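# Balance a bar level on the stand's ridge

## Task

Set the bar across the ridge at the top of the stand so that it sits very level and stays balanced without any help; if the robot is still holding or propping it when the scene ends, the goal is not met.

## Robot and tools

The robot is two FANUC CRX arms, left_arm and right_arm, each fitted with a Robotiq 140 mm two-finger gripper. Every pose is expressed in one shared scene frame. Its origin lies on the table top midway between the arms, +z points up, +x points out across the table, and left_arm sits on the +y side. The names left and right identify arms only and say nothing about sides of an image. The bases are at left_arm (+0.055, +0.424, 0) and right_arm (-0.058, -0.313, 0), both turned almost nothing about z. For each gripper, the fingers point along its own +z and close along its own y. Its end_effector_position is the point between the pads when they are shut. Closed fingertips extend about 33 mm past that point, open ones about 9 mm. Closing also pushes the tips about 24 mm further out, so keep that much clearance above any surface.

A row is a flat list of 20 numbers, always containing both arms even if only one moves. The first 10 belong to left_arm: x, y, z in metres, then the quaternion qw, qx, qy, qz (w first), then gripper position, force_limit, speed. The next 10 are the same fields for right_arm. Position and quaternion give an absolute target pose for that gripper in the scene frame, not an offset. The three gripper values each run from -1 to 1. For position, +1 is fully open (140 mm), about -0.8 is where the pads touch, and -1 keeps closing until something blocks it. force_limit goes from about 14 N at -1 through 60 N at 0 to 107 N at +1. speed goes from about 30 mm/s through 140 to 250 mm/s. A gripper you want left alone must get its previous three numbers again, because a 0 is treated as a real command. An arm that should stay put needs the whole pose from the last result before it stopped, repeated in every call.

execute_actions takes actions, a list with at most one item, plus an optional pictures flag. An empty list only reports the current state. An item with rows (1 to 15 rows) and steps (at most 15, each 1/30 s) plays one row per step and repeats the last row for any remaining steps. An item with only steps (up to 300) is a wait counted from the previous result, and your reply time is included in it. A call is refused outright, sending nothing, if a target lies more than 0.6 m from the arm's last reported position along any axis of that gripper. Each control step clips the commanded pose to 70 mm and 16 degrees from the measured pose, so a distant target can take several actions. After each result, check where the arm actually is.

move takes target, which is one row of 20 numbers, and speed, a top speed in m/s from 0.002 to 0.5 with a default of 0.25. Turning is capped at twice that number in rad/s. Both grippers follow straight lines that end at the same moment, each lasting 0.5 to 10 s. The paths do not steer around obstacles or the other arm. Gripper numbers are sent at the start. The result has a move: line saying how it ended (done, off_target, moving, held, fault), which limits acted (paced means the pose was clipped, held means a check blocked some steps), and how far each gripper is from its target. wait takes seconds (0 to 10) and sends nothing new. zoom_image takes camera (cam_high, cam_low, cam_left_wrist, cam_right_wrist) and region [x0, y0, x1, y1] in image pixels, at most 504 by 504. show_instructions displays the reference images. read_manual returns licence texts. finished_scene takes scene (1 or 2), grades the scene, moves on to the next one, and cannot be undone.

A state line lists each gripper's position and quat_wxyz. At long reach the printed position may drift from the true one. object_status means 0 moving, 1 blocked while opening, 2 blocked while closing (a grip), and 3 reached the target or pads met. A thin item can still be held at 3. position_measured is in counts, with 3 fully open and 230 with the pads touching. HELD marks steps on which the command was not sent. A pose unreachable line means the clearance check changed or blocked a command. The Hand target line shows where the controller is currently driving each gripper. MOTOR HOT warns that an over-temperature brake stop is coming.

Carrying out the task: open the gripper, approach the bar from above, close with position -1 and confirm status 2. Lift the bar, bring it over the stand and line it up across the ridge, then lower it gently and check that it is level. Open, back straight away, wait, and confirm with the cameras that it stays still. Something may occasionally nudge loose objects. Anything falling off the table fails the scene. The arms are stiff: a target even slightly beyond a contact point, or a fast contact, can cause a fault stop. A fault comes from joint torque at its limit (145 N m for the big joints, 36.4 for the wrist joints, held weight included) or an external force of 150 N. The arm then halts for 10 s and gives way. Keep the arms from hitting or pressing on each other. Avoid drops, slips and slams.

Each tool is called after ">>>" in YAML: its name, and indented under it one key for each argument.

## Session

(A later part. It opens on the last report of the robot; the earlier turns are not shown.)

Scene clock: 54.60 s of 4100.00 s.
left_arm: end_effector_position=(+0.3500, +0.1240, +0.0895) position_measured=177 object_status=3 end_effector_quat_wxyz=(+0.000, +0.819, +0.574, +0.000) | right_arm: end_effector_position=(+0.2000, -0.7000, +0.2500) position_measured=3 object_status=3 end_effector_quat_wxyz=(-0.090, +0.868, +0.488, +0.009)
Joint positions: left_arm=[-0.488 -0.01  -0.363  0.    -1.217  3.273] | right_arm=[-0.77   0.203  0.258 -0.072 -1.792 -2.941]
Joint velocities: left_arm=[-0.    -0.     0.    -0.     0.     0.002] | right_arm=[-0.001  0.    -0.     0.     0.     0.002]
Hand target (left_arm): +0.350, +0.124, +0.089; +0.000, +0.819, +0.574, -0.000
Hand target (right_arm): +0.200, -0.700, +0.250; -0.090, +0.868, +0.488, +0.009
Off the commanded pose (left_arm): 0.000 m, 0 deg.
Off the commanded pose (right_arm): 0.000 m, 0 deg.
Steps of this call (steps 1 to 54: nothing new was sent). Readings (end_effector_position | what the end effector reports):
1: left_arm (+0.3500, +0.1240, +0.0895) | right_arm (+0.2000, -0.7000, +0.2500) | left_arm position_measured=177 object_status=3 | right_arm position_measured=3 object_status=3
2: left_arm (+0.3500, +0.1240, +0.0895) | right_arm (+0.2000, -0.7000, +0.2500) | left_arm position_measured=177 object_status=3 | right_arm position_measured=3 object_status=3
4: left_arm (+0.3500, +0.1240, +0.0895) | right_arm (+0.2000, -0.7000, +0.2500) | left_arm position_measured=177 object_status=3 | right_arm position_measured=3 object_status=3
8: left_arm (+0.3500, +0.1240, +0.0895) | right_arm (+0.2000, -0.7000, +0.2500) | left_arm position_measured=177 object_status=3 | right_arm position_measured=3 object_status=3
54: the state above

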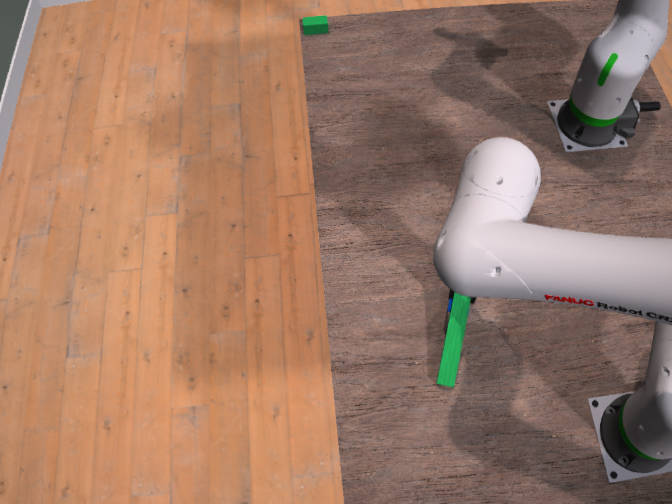

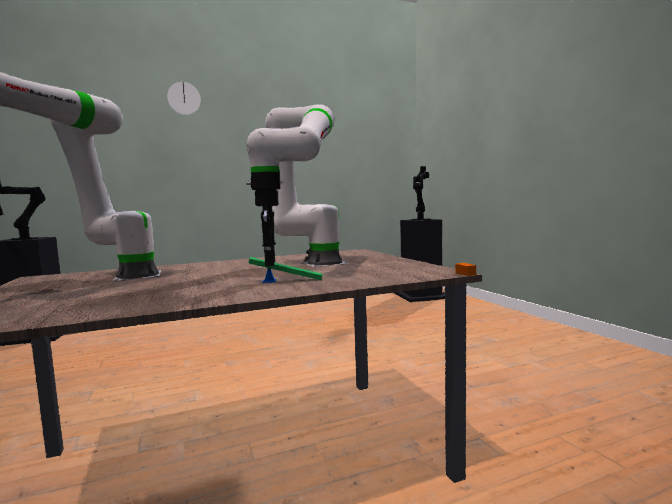

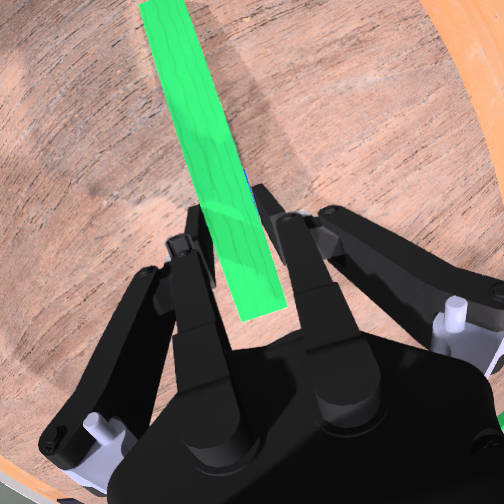

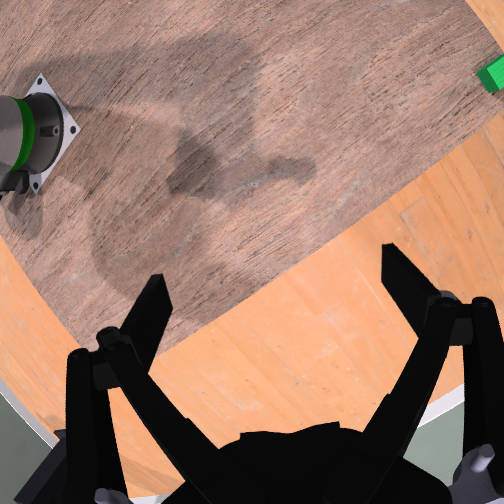

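>>> move:
  target: [0.377,0.199,0.068,0.08,0.811,0.568,-0.115,-0.2,0,-0.5,0.2,-0.7,0.25,-0.09,0.868,0.488,0.009,1,0,0]
  speed: 0.08

>>> move:
  target: [0.377,0.199,0.068,0.08,0.811,0.568,-0.115,-1,0,-0.5,0.2,-0.7,0.25,-0.09,0.868,0.488,0.009,1,0,0]

>>> move:
  target: [0.377,0.199,0.115,0.04,0.816,0.572,-0.057,-1,0,-0.5,0.2,-0.7,0.25,-0.09,0.868,0.488,0.009,1,0,0]
  speed: 0.06

>>> move:
  target: [0.35,0.124,0.098,0,0.819,0.574,0,-1,0,-0.5,0.2,-0.7,0.25,-0.09,0.868,0.488,0.009,1,0,0]
  speed: 0.06

>>> zoom_image:
  camera: "cam_low"
  region: [225,245,315,290]

Scene clock: 62.13 s of 4100.00 s.
left_arm: end_effector_position=(+0.3769, +0.1987, +0.0678) position_measured=154 object_status=3 end_effector_quat_wxyz=(+0.080, +0.811, +0.568, -0.115) | right_arm: end_effector_position=(+0.2000, -0.7000, +0.2500) position_measured=3 object_status=3 end_effector_quat_wxyz=(-0.090, +0.868, +0.488, +0.009)
Joint positions: left_arm=[-0.03  -0.079 -0.604  0.29  -1.156  2.681] | right_arm=[-0.77   0.203  0.258 -0.072 -1.792 -2.941]
Joint velocities: left_arm=[ 0.004  0.    -0.001  0.002 -0.    -0.005] | right_arm=[-0.001 -0.     0.     0.     0.     0.001]
Hand target (left_arm): +0.377, +0.199, +0.068; +0.080, +0.811, +0.568, -0.115
Hand target (right_arm): +0.200, -0.700, +0.250; -0.090, +0.868, +0.488, +0.009
Off the commanded pose (left_arm): 0.000 m, 0 deg.
Off the commanded pose (right_arm): 0.000 m, 0 deg.
After step 90, 2.43 s passed at rest.
move: done

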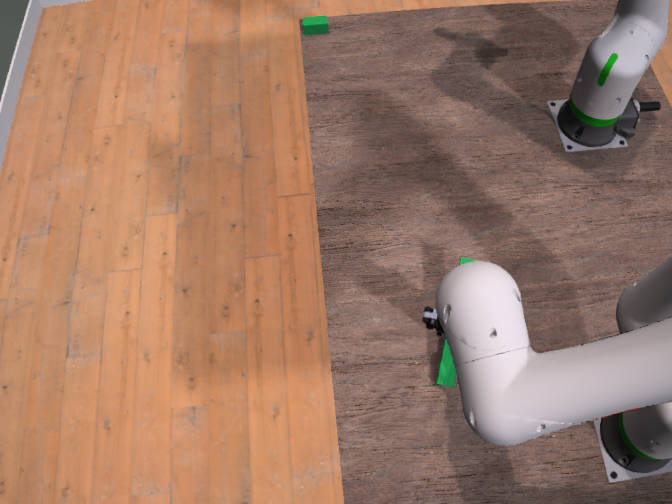

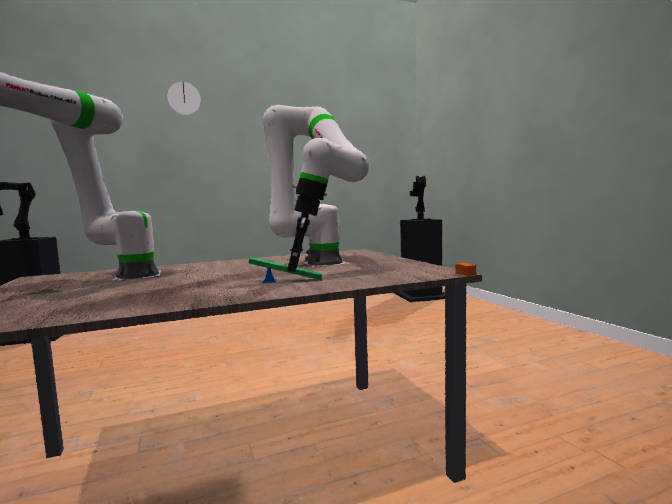

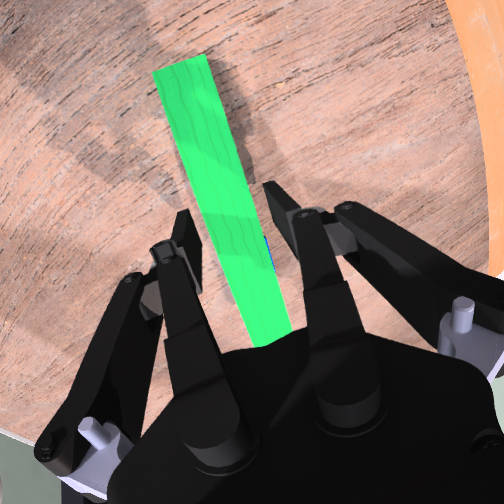

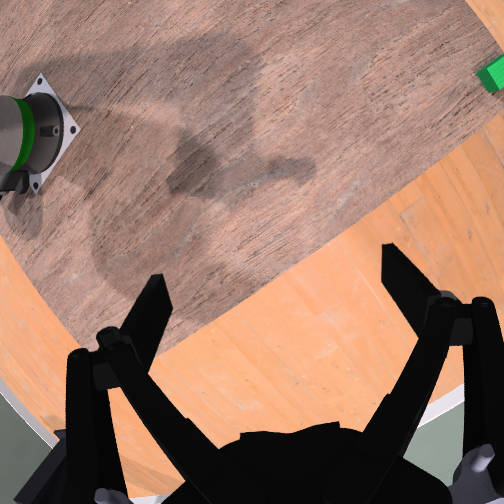

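Scene clock: 62.83 s of 4100.00 s.
left_arm: end_effector_position=(+0.3770, +0.1990, +0.0680) position_measured=185 object_status=2 end_effector_quat_wxyz=(+0.080, +0.811, +0.568, -0.115) | right_arm: end_effector_position=(+0.2000, -0.7000, +0.2500) position_measured=3 object_status=3 end_effector_quat_wxyz=(-0.090, +0.868, +0.488, +0.009)
Joint positions: left_arm=[-0.028 -0.08  -0.604  0.291 -1.156  2.68 ] | right_arm=[-0.77   0.203  0.258 -0.072 -1.792 -2.941]
Joint velocities: left_arm=[ 0.    -0.    -0.    -0.     0.     0.002] | right_arm=[-0.001  0.001  0.    -0.     0.001 -0.002]
Hand target (left_arm): +0.377, +0.199, +0.068; +0.080, +0.811, +0.568, -0.115
Hand target (right_arm): +0.200, -0.700, +0.250; -0.090, +0.868, +0.488, +0.009
Off the commanded pose (left_arm): 0.000 m, 0 deg.
Off the commanded pose (right_arm): 0.000 m, 0 deg.
move: done

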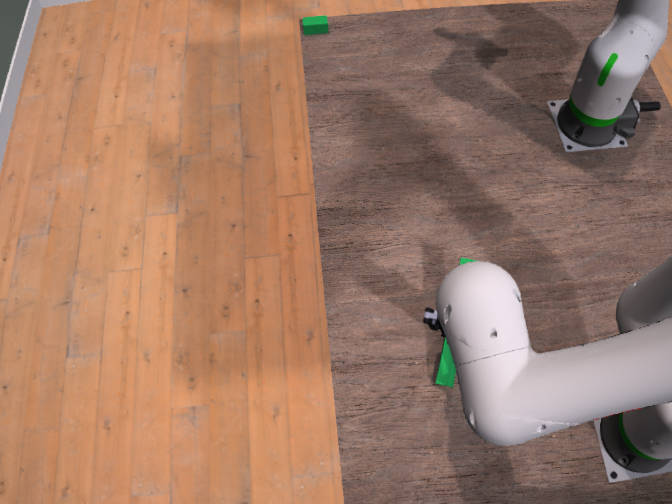

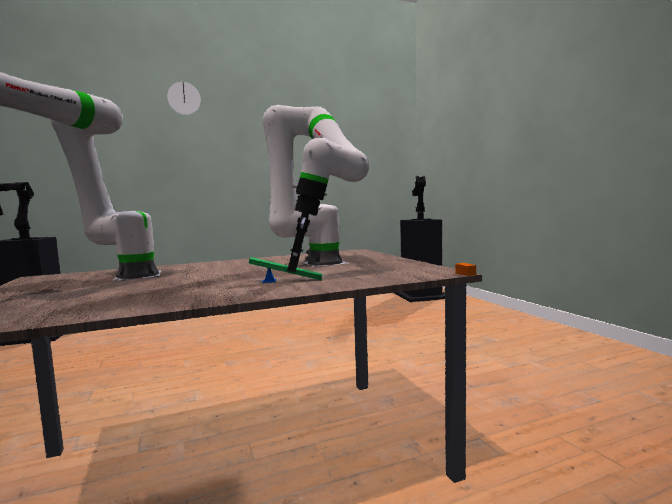

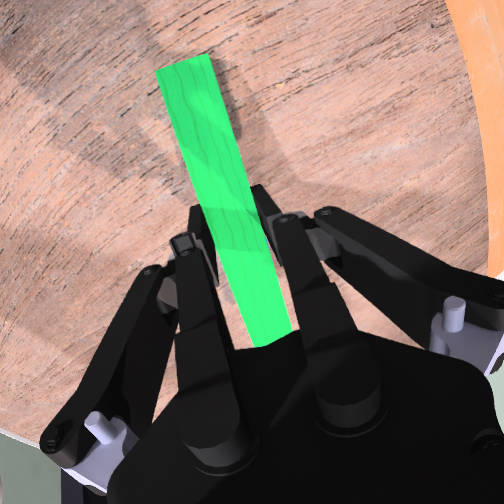

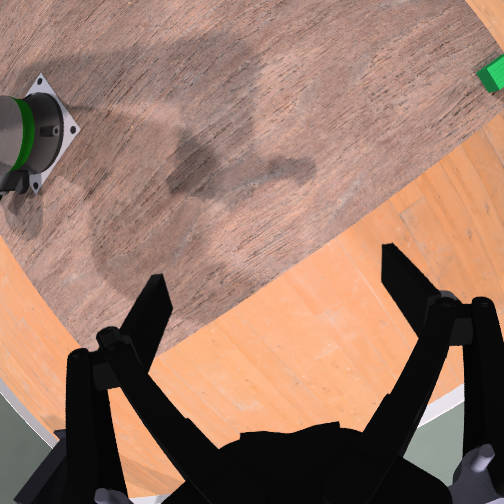

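Scene clock: 64.33 s of 4100.00 s.
left_arm: end_effector_position=(+0.3770, +0.1992, +0.1150) position_measured=185 object_status=2 end_effector_quat_wxyz=(+0.040, +0.817, +0.573, -0.057) | right_arm: end_effector_position=(+0.2000, -0.7000, +0.2500) position_measured=3 object_status=3 end_effector_quat_wxyz=(-0.090, +0.868, +0.488, +0.009)
Joint positions: left_arm=[-0.149 -0.128 -0.463  0.143 -1.268  2.89 ] | right_arm=[-0.77   0.203  0.258 -0.072 -1.792 -2.941]
Joint velocities: left_arm=[-0.002 -0.     0.003 -0.003 -0.002  0.003] | right_arm=[-0.001 -0.001  0.     0.     0.    -0.001]
Hand target (left_arm): +0.377, +0.199, +0.115; +0.040, +0.817, +0.573, -0.057
Hand target (right_arm): +0.200, -0.700, +0.250; -0.090, +0.868, +0.488, +0.009
Off the commanded pose (left_arm): 0.000 m, 0 deg.
Off the commanded pose (right_arm): 0.000 m, 0 deg.
move: done

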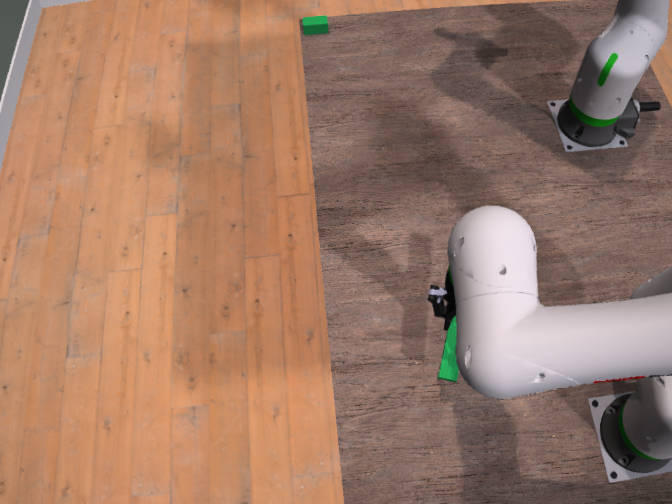

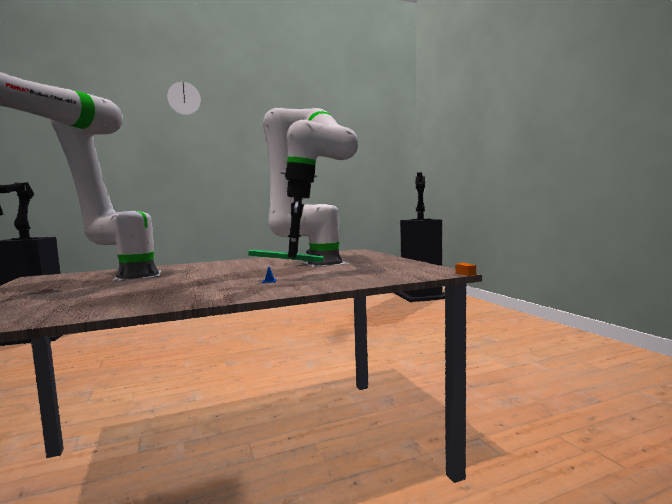

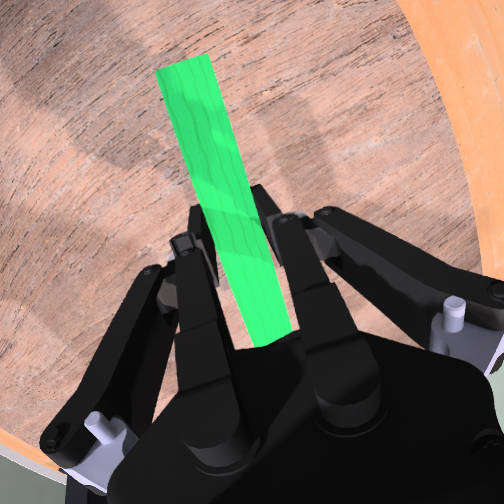

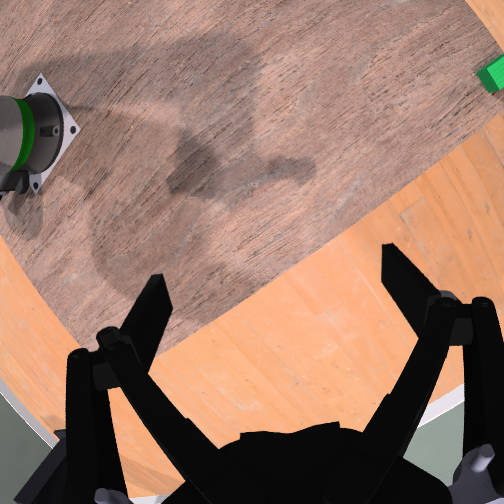

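Scene clock: 66.03 s of 4100.00 s.
left_arm: end_effector_position=(+0.3502, +0.1242, +0.0982) position_measured=185 object_status=2 end_effector_quat_wxyz=(+0.000, +0.819, +0.574, +0.000) | right_arm: end_effector_position=(+0.2000, -0.7000, +0.2500) position_measured=3 object_status=3 end_effector_quat_wxyz=(-0.090, +0.868, +0.488, +0.009)
Joint positions: left_arm=[-0.487 -0.018 -0.35   0.    -1.238  3.272] | right_arm=[-0.77   0.203  0.258 -0.072 -1.792 -2.941]
Joint velocities: left_arm=[-0.003  0.002  0.002 -0.002 -0.001  0.003] | right_arm=[ 0.     0.    -0.    -0.    -0.001 -0.002]
Hand target (left_arm): +0.350, +0.124, +0.098; +0.000, +0.819, +0.574, +0.000
Hand target (right_arm): +0.200, -0.700, +0.250; -0.090, +0.868, +0.488, +0.009
Off the commanded pose (left_arm): 0.000 m, 0 deg.
Off the commanded pose (right_arm): 0.000 m, 0 deg.
move: done

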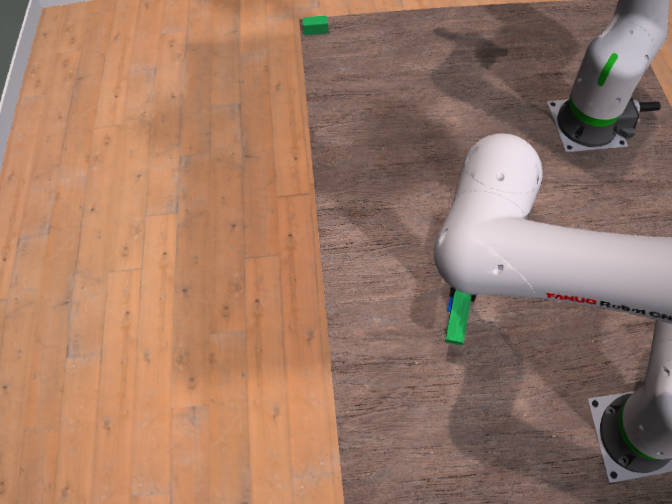

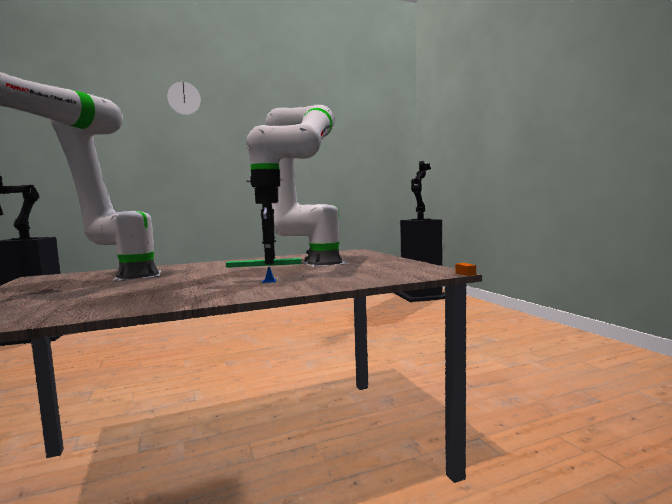

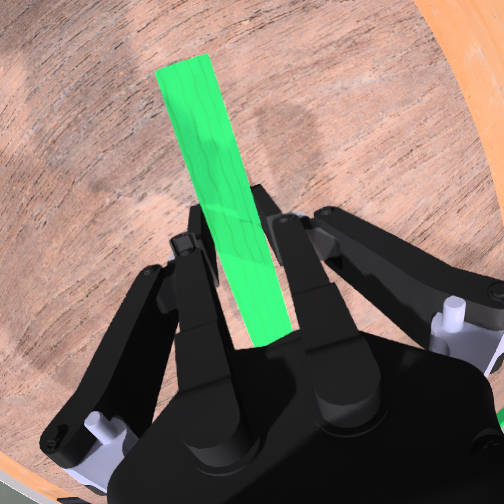

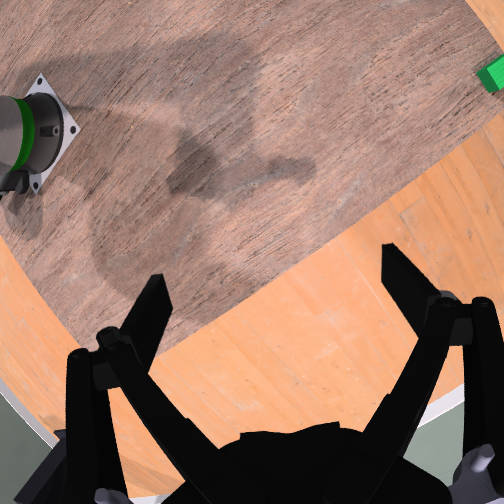

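Region (225, 245, 315, 290) of cam_low's 672x504 image, scaled by 5.600, with more detail than that image has.

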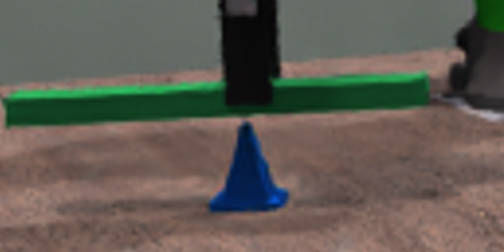

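>>> move:
  target: [0.3542,0.1355,0.093,0,0.819,0.574,0,-1,0,-0.5,0.2,-0.7,0.25,-0.09,0.868,0.488,0.009,1,0,0]
  speed: 0.015

>>> zoom_image:
  camera: "cam_low"
  region: [225,245,315,290]

Scene clock: 71.67 s of 4100.00 s.
left_arm: end_effector_position=(+0.3542, +0.1354, +0.0930) position_measured=185 object_status=2 end_effector_quat_wxyz=(-0.000, +0.819, +0.574, +0.000) | right_arm: end_effector_position=(+0.2000, -0.7000, +0.2500) position_measured=3 object_status=3 end_effector_quat_wxyz=(-0.090, +0.868, +0.488, +0.009)
Joint positions: left_arm=[-0.457 -0.026 -0.371 -0.    -1.226  3.242] | right_arm=[-0.77   0.203  0.258 -0.072 -1.792 -2.941]
Joint velocities: left_arm=[ 0.002 -0.001 -0.002 -0.     0.001 -0.002] | right_arm=[-0.     0.001 -0.     0.    -0.    -0.001]
Hand target (left_arm): +0.354, +0.135, +0.093; -0.000, +0.819, +0.574, +0.000
Hand target (right_arm): +0.200, -0.700, +0.250; -0.090, +0.868, +0.488, +0.009
Off the commanded pose (left_arm): 0.000 m, 0 deg.
Off the commanded pose (right_arm): 0.000 m, 0 deg.
After step 90, 1.53 s passed at rest.
move: done

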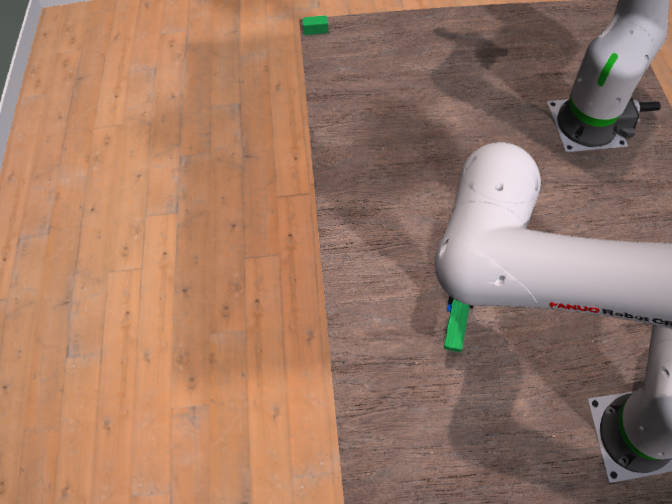

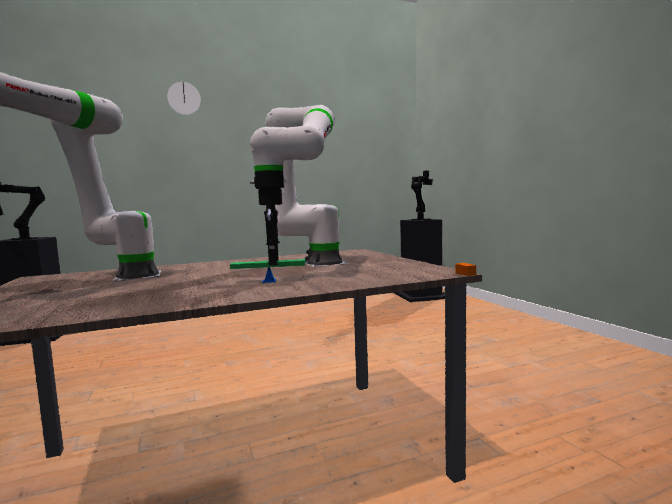

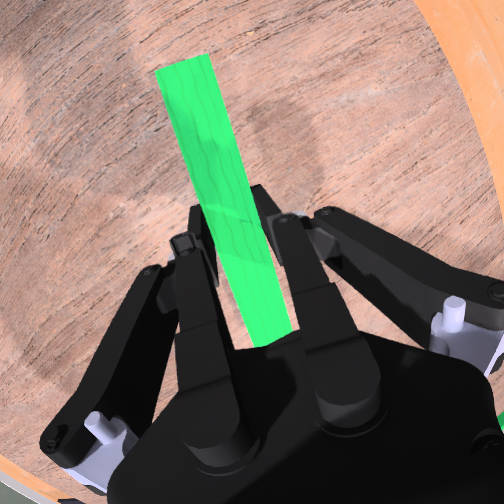

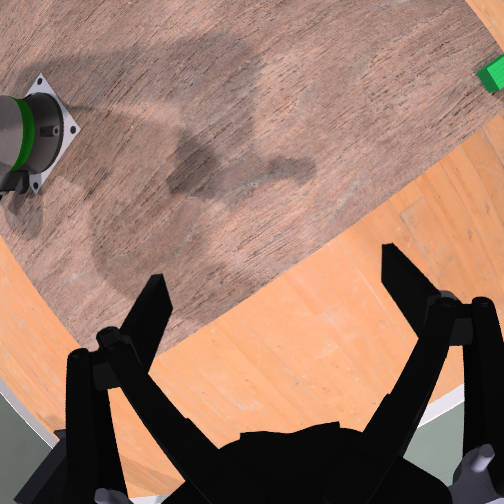

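Region (225, 245, 315, 290) of cam_low's 672x504 image, scaled by 5.600, with more detail than that image has.

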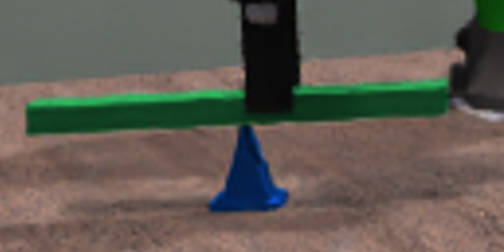

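Lower slightly, level a touch, short pulse.

>>> move:
  target: [0.3542,0.1355,0.0912,0.002,0.819,0.574,-0.003,-1,0,-0.5,0.2,-0.7,0.25,-0.09,0.868,0.488,0.009,1,0,0]
  speed: 0.004

>>> execute_actions:
  actions:
    - {"rows":[[0.3542,0.1355,0.0912,0.002,0.819,0.574,-0.003,-0.38,0,-0.5,0.2,-0.7,0.25,-0.09,0.868,0.488,0.009,1,0,0]],"steps":8}
  pictures: false

>>> execute_actions:
  actions:
    - {"rows":[[0.3542,0.1355,0.0912,0.002,0.819,0.574,-0.003,-1,0,-0.5,0.2,-0.7,0.25,-0.09,0.868,0.488,0.009,1,0,0]],"steps":10}

>>> zoom_image:
  camera: "cam_low"
  region: [225,245,315,290]

Scene clock: 76.40 s of 4100.00 s.
left_arm: end_effector_position=(+0.3542, +0.1355, +0.0912) position_measured=185 object_status=2 end_effector_quat_wxyz=(+0.002, +0.819, +0.574, -0.003) | right_arm: end_effector_position=(+0.2000, -0.7000, +0.2500) position_measured=3 object_status=3 end_effector_quat_wxyz=(-0.090, +0.868, +0.488, +0.009)
Joint positions: left_arm=[-0.45  -0.027 -0.378  0.008 -1.219  3.233] | right_arm=[-0.77   0.203  0.258 -0.072 -1.792 -2.941]
Joint velocities: left_arm=[ 0.     0.    -0.001  0.001  0.001 -0.002] | right_arm=[-0.001 -0.001 -0.     0.    -0.001 -0.   ]
Hand target (left_arm): +0.354, +0.135, +0.091; +0.002, +0.819, +0.574, -0.003
Hand target (right_arm): +0.200, -0.700, +0.250; -0.090, +0.868, +0.488, +0.009
Off the commanded pose (left_arm): 0.000 m, 0 deg.
Off the commanded pose (right_arm): 0.000 m, 0 deg.
After step 90, 0.60 s passed at rest.
move: done

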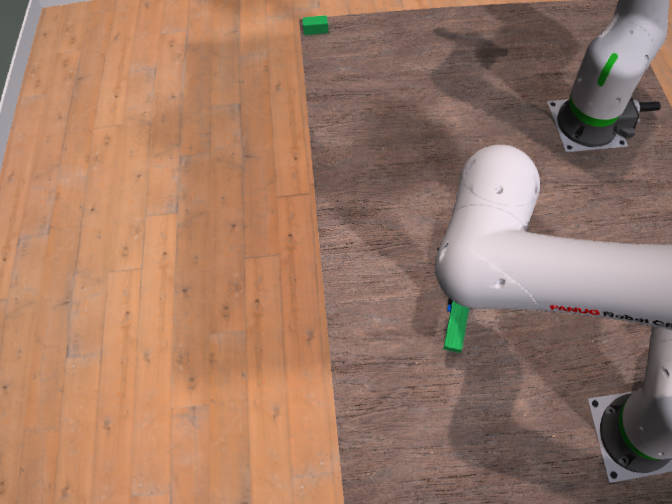

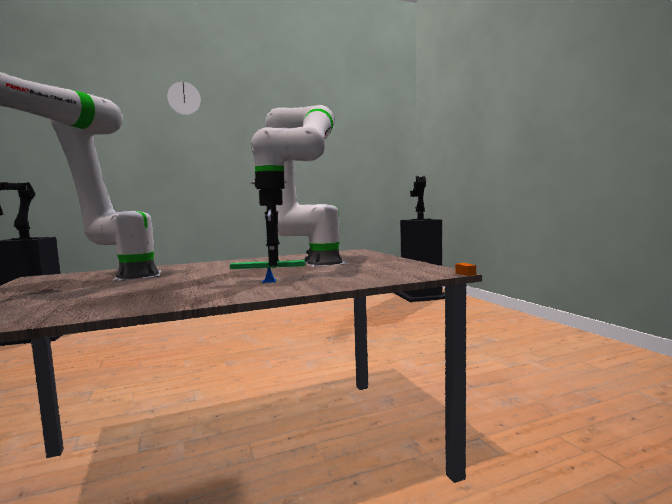

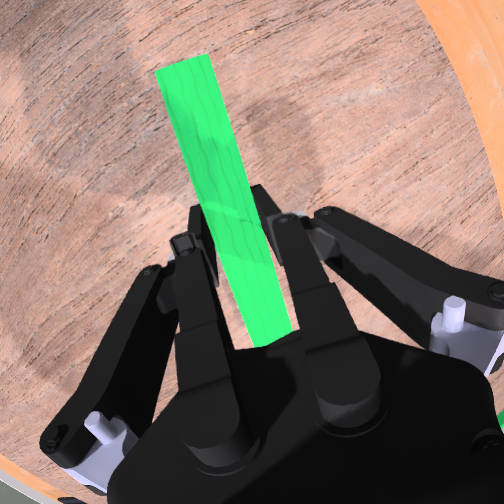

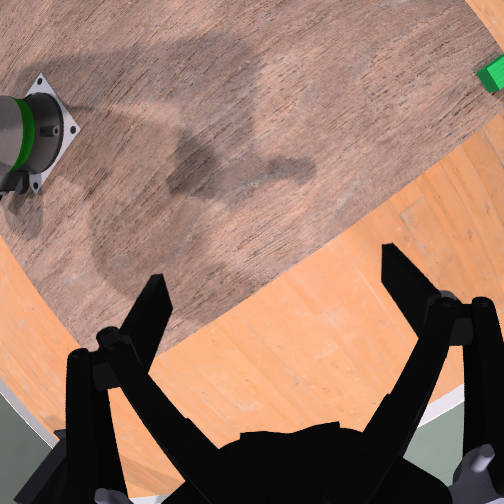

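Scene clock: 76.67 s of 4100.00 s.
left_arm: end_effector_position=(+0.3542, +0.1355, +0.0912) position_measured=177 object_status=0 end_effector_quat_wxyz=(+0.002, +0.819, +0.574, -0.003) | right_arm: end_effector_position=(+0.2000, -0.7000, +0.2500) position_measured=3 object_status=3 end_effector_quat_wxyz=(-0.090, +0.868, +0.488, +0.009)
Joint positions: left_arm=[-0.45  -0.027 -0.378  0.008 -1.219  3.233] | right_arm=[-0.77   0.203  0.258 -0.072 -1.792 -2.941]
Joint velocities: left_arm=[-0.     0.001 -0.    -0.     0.     0.   ] | right_arm=[-0.     0.001 -0.     0.001 -0.     0.001]
Hand target (left_arm): +0.354, +0.135, +0.091; +0.002, +0.819, +0.574, -0.003
Hand target (right_arm): +0.200, -0.700, +0.250; -0.090, +0.868, +0.488, +0.009
Off the commanded pose (left_arm): 0.000 m, 0 deg.
Off the commanded pose (right_arm): 0.000 m, 0 deg.
Steps of this call (steps 1 to 8: all 8 steps of this action). Readings (end_effector_position | what the end effector reports):
1: left_arm (+0.3542, +0.1355, +0.0912) | right_arm (+0.2000, -0.7000, +0.2500) | left_arm position_measured=185 object_status=0 | right_arm position_measured=3 object_status=3
2: left_arm (+0.3542, +0.1355, +0.0912) | right_arm (+0.2000, -0.7000, +0.2500) | left_arm position_measured=185 object_status=0 | right_arm position_measured=3 object_status=3
4: left_arm (+0.3542, +0.1355, +0.0912) | right_arm (+0.2000, -0.7000, +0.2500) | left_arm position_measured=177 object_status=0 | right_arm position_measured=3 object_status=3
8: the state above

Scene clock: 77.00 s of 4100.00 s.
left_arm: end_effector_position=(+0.3542, +0.1355, +0.0912) position_measured=185 object_status=2 end_effector_quat_wxyz=(+0.002, +0.819, +0.574, -0.003) | right_arm: end_effector_position=(+0.2000, -0.7000, +0.2500) position_measured=3 object_status=3 end_effector_quat_wxyz=(-0.090, +0.868, +0.488, +0.009)
Joint positions: left_arm=[-0.45  -0.027 -0.378  0.008 -1.219  3.233] | right_arm=[-0.77   0.203  0.258 -0.072 -1.792 -2.941]
Joint velocities: left_arm=[-0.    -0.001  0.    -0.     0.    -0.002] | right_arm=[-0.    -0.001  0.     0.001  0.     0.   ]
Hand target (left_arm): +0.354, +0.136, +0.091; +0.002, +0.819, +0.574, -0.003
Hand target (right_arm): +0.200, -0.700, +0.250; -0.090, +0.868, +0.488, +0.009
Off the commanded pose (left_arm): 0.000 m, 0 deg.
Off the commanded pose (right_arm): 0.000 m, 0 deg.
Steps of this call (steps 1 to 10: all 10 steps of this action). Readings (end_effector_position | what the end effector reports):
1: left_arm (+0.3542, +0.1355, +0.0912) | right_arm (+0.2000, -0.7000, +0.2500) | left_arm position_measured=177 object_status=0 | right_arm position_measured=3 object_status=3
2: left_arm (+0.3542, +0.1355, +0.0912) | right_arm (+0.2000, -0.7000, +0.2500) | left_arm position_measured=180 object_status=0 | right_arm position_measured=3 object_status=3
4: left_arm (+0.3542, +0.1355, +0.0912) | right_arm (+0.2000, -0.7000, +0.2500) | left_arm position_measured=185 object_status=0 | right_arm position_measured=3 object_status=3
8: left_arm (+0.3542, +0.1355, +0.0912) | right_arm (+0.2000, -0.7000, +0.2500) | left_arm position_measured=185 object_status=0 | right_arm position_measured=3 object_status=3
10: the state above

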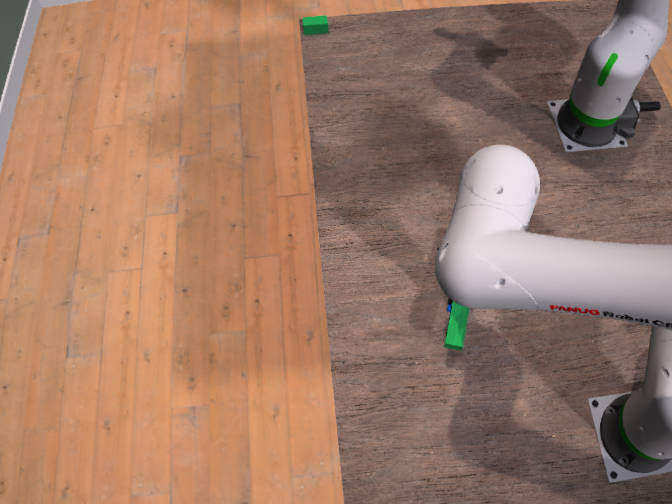

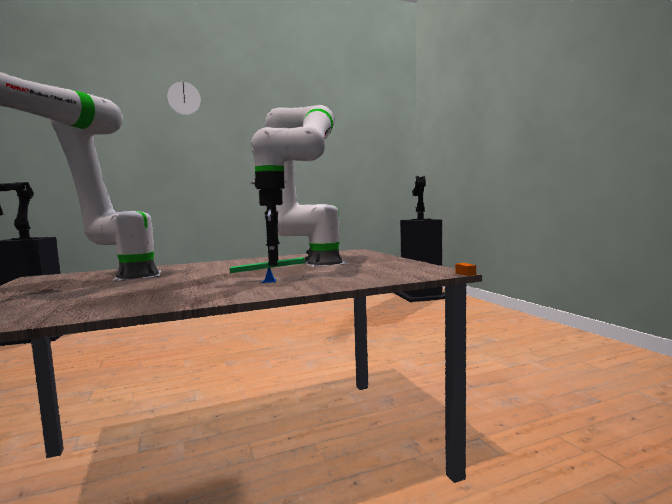

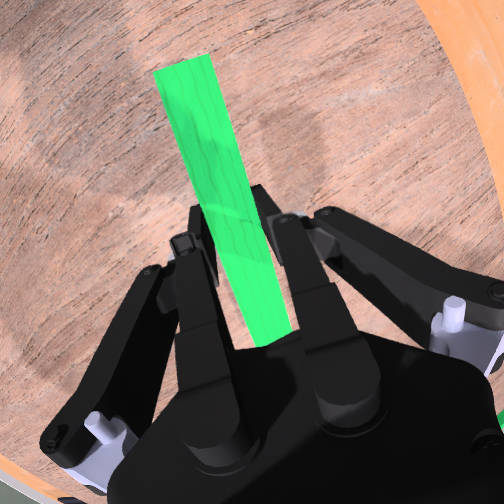

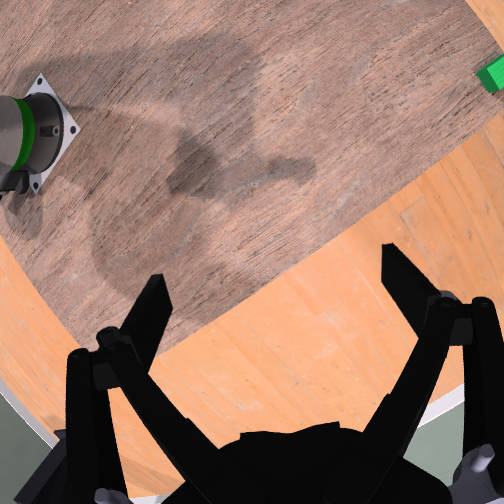

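Region (225, 245, 315, 290) of cam_low's 672x504 image, scaled by 5.600, with more detail than that image has.

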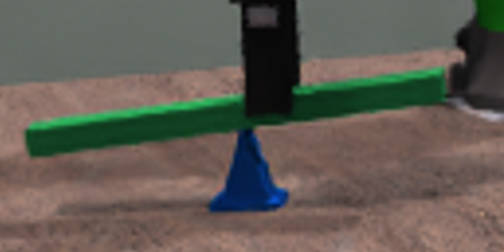

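>>> move:
  target: [0.3565,0.1418,0.0925,0.0336,0.8176,0.573,-0.0479,-1,0,-0.5,0.2,-0.7,0.25,-0.09,0.868,0.488,0.009,1,0,0]
  speed: 0.04

>>> move:
  target: [0.3565,0.1418,0.0903,0.0336,0.8176,0.573,-0.0479,-1,0,-0.5,0.2,-0.7,0.25,-0.09,0.868,0.488,0.009,1,0,0]
  speed: 0.004

>>> zoom_image:
  camera: "cam_low"
  region: [225,245,315,290]

Scene clock: 82.13 s of 4100.00 s.
left_arm: end_effector_position=(+0.3564, +0.1417, +0.0924) position_measured=185 object_status=2 end_effector_quat_wxyz=(+0.033, +0.818, +0.573, -0.048) | right_arm: end_effector_position=(+0.2000, -0.7000, +0.2500) position_measured=3 object_status=3 end_effector_quat_wxyz=(-0.090, +0.868, +0.488, +0.009)
Joint positions: left_arm=[-0.335 -0.068 -0.456  0.126 -1.188  3.072] | right_arm=[-0.77   0.203  0.258 -0.072 -1.792 -2.941]
Joint velocities: left_arm=[ 0.005 -0.002 -0.004  0.005  0.001 -0.009] | right_arm=[-0.001  0.    -0.    -0.    -0.     0.001]
Hand target (left_arm): +0.356, +0.142, +0.092; +0.034, +0.818, +0.573, -0.048
Hand target (right_arm): +0.200, -0.700, +0.250; -0.090, +0.868, +0.488, +0.009
Off the commanded pose (left_arm): 0.000 m, 0 deg.
Off the commanded pose (right_arm): 0.000 m, 0 deg.
After step 90, 0.53 s passed at rest.
move: done

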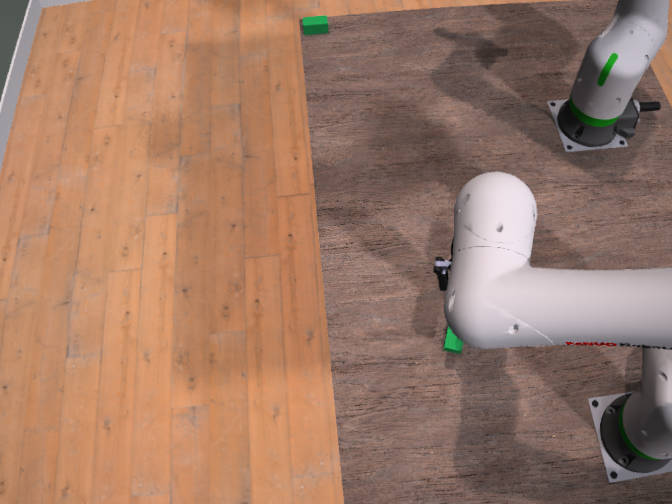

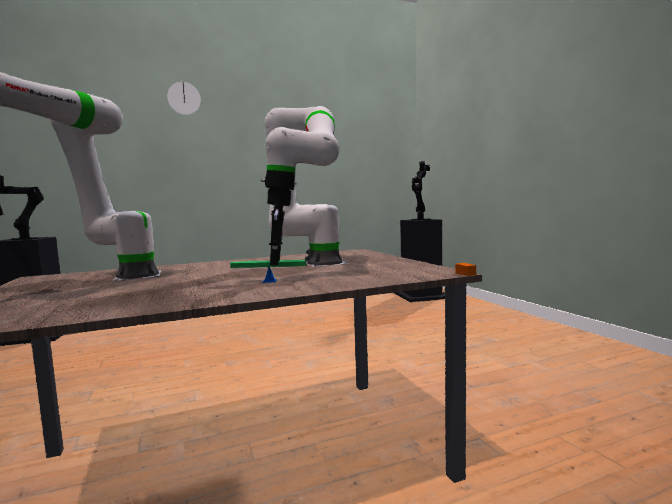

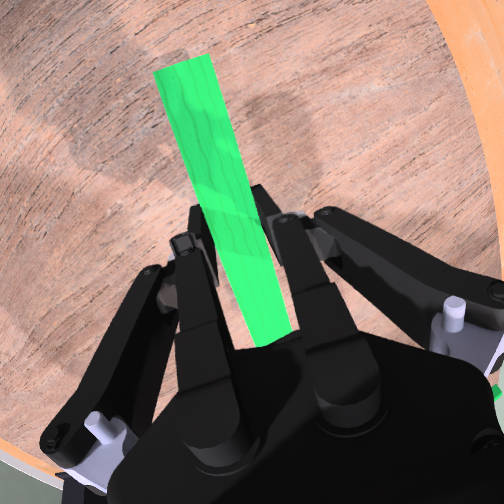

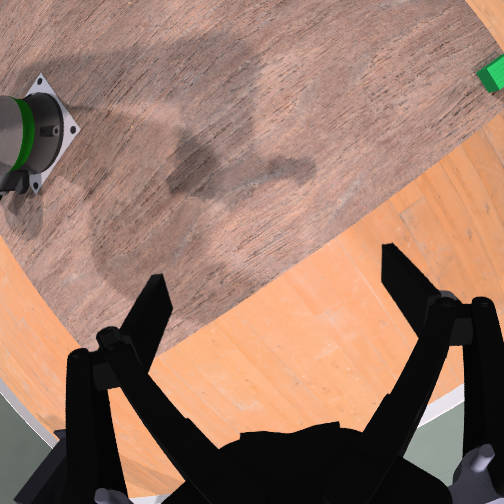

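Scene clock: 82.87 s of 4100.00 s.
left_arm: end_effector_position=(+0.3565, +0.1418, +0.0903) position_measured=185 object_status=2 end_effector_quat_wxyz=(+0.034, +0.818, +0.573, -0.048) | right_arm: end_effector_position=(+0.2000, -0.7000, +0.2500) position_measured=3 object_status=3 end_effector_quat_wxyz=(-0.090, +0.868, +0.488, +0.009)
Joint positions: left_arm=[-0.334 -0.066 -0.46   0.126 -1.183  3.071] | right_arm=[-0.77   0.203  0.258 -0.072 -1.792 -2.941]
Joint velocities: left_arm=[ 0.     0.    -0.    -0.     0.001  0.   ] | right_arm=[-0.     0.    -0.    -0.    -0.     0.001]
Hand target (left_arm): +0.357, +0.142, +0.090; +0.034, +0.818, +0.573, -0.048
Hand target (right_arm): +0.200, -0.700, +0.250; -0.090, +0.868, +0.488, +0.009
Off the commanded pose (left_arm): 0.000 m, 0 deg.
Off the commanded pose (right_arm): 0.000 m, 0 deg.
move: done

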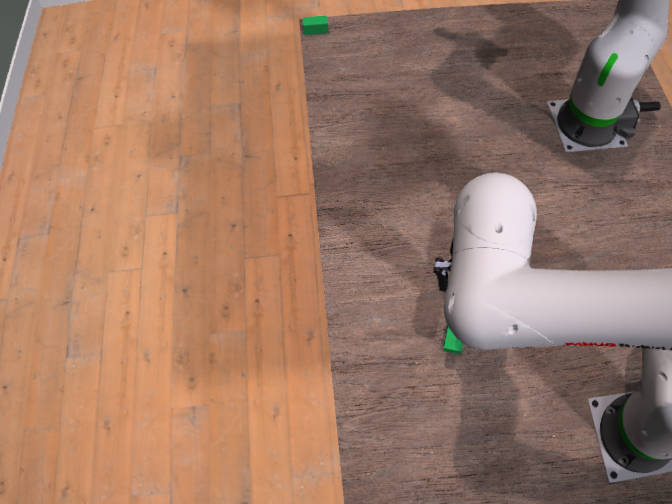

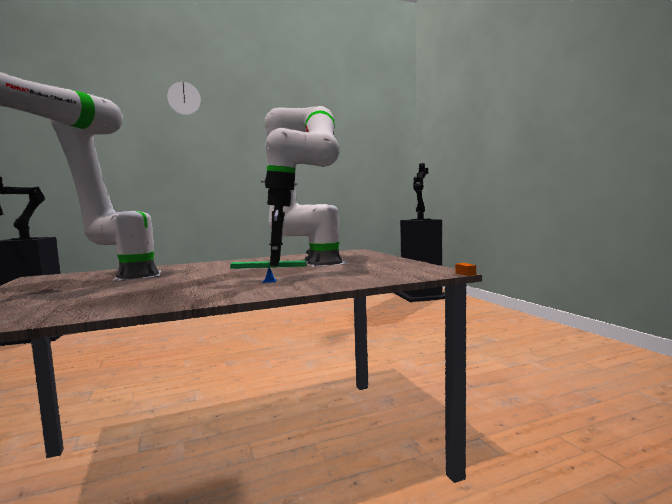

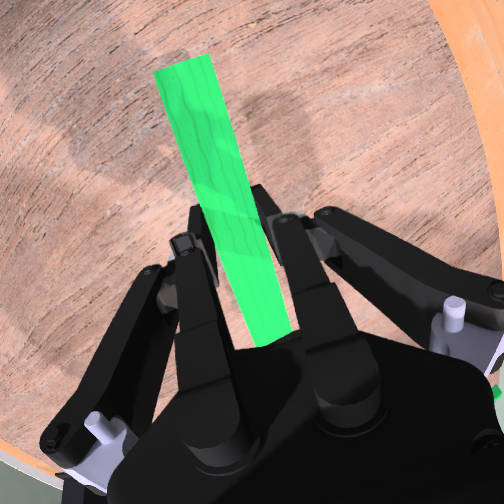

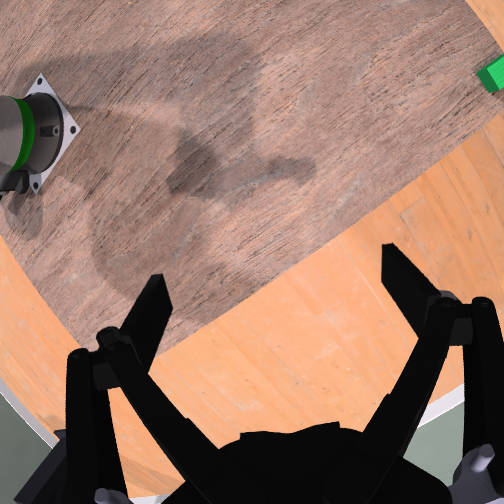

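Region (225, 245, 315, 290) of cam_low's 672x504 image, scaled by 5.600, with more detail than that image has.

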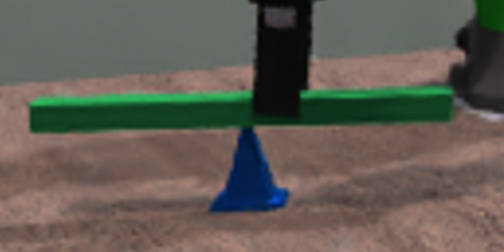

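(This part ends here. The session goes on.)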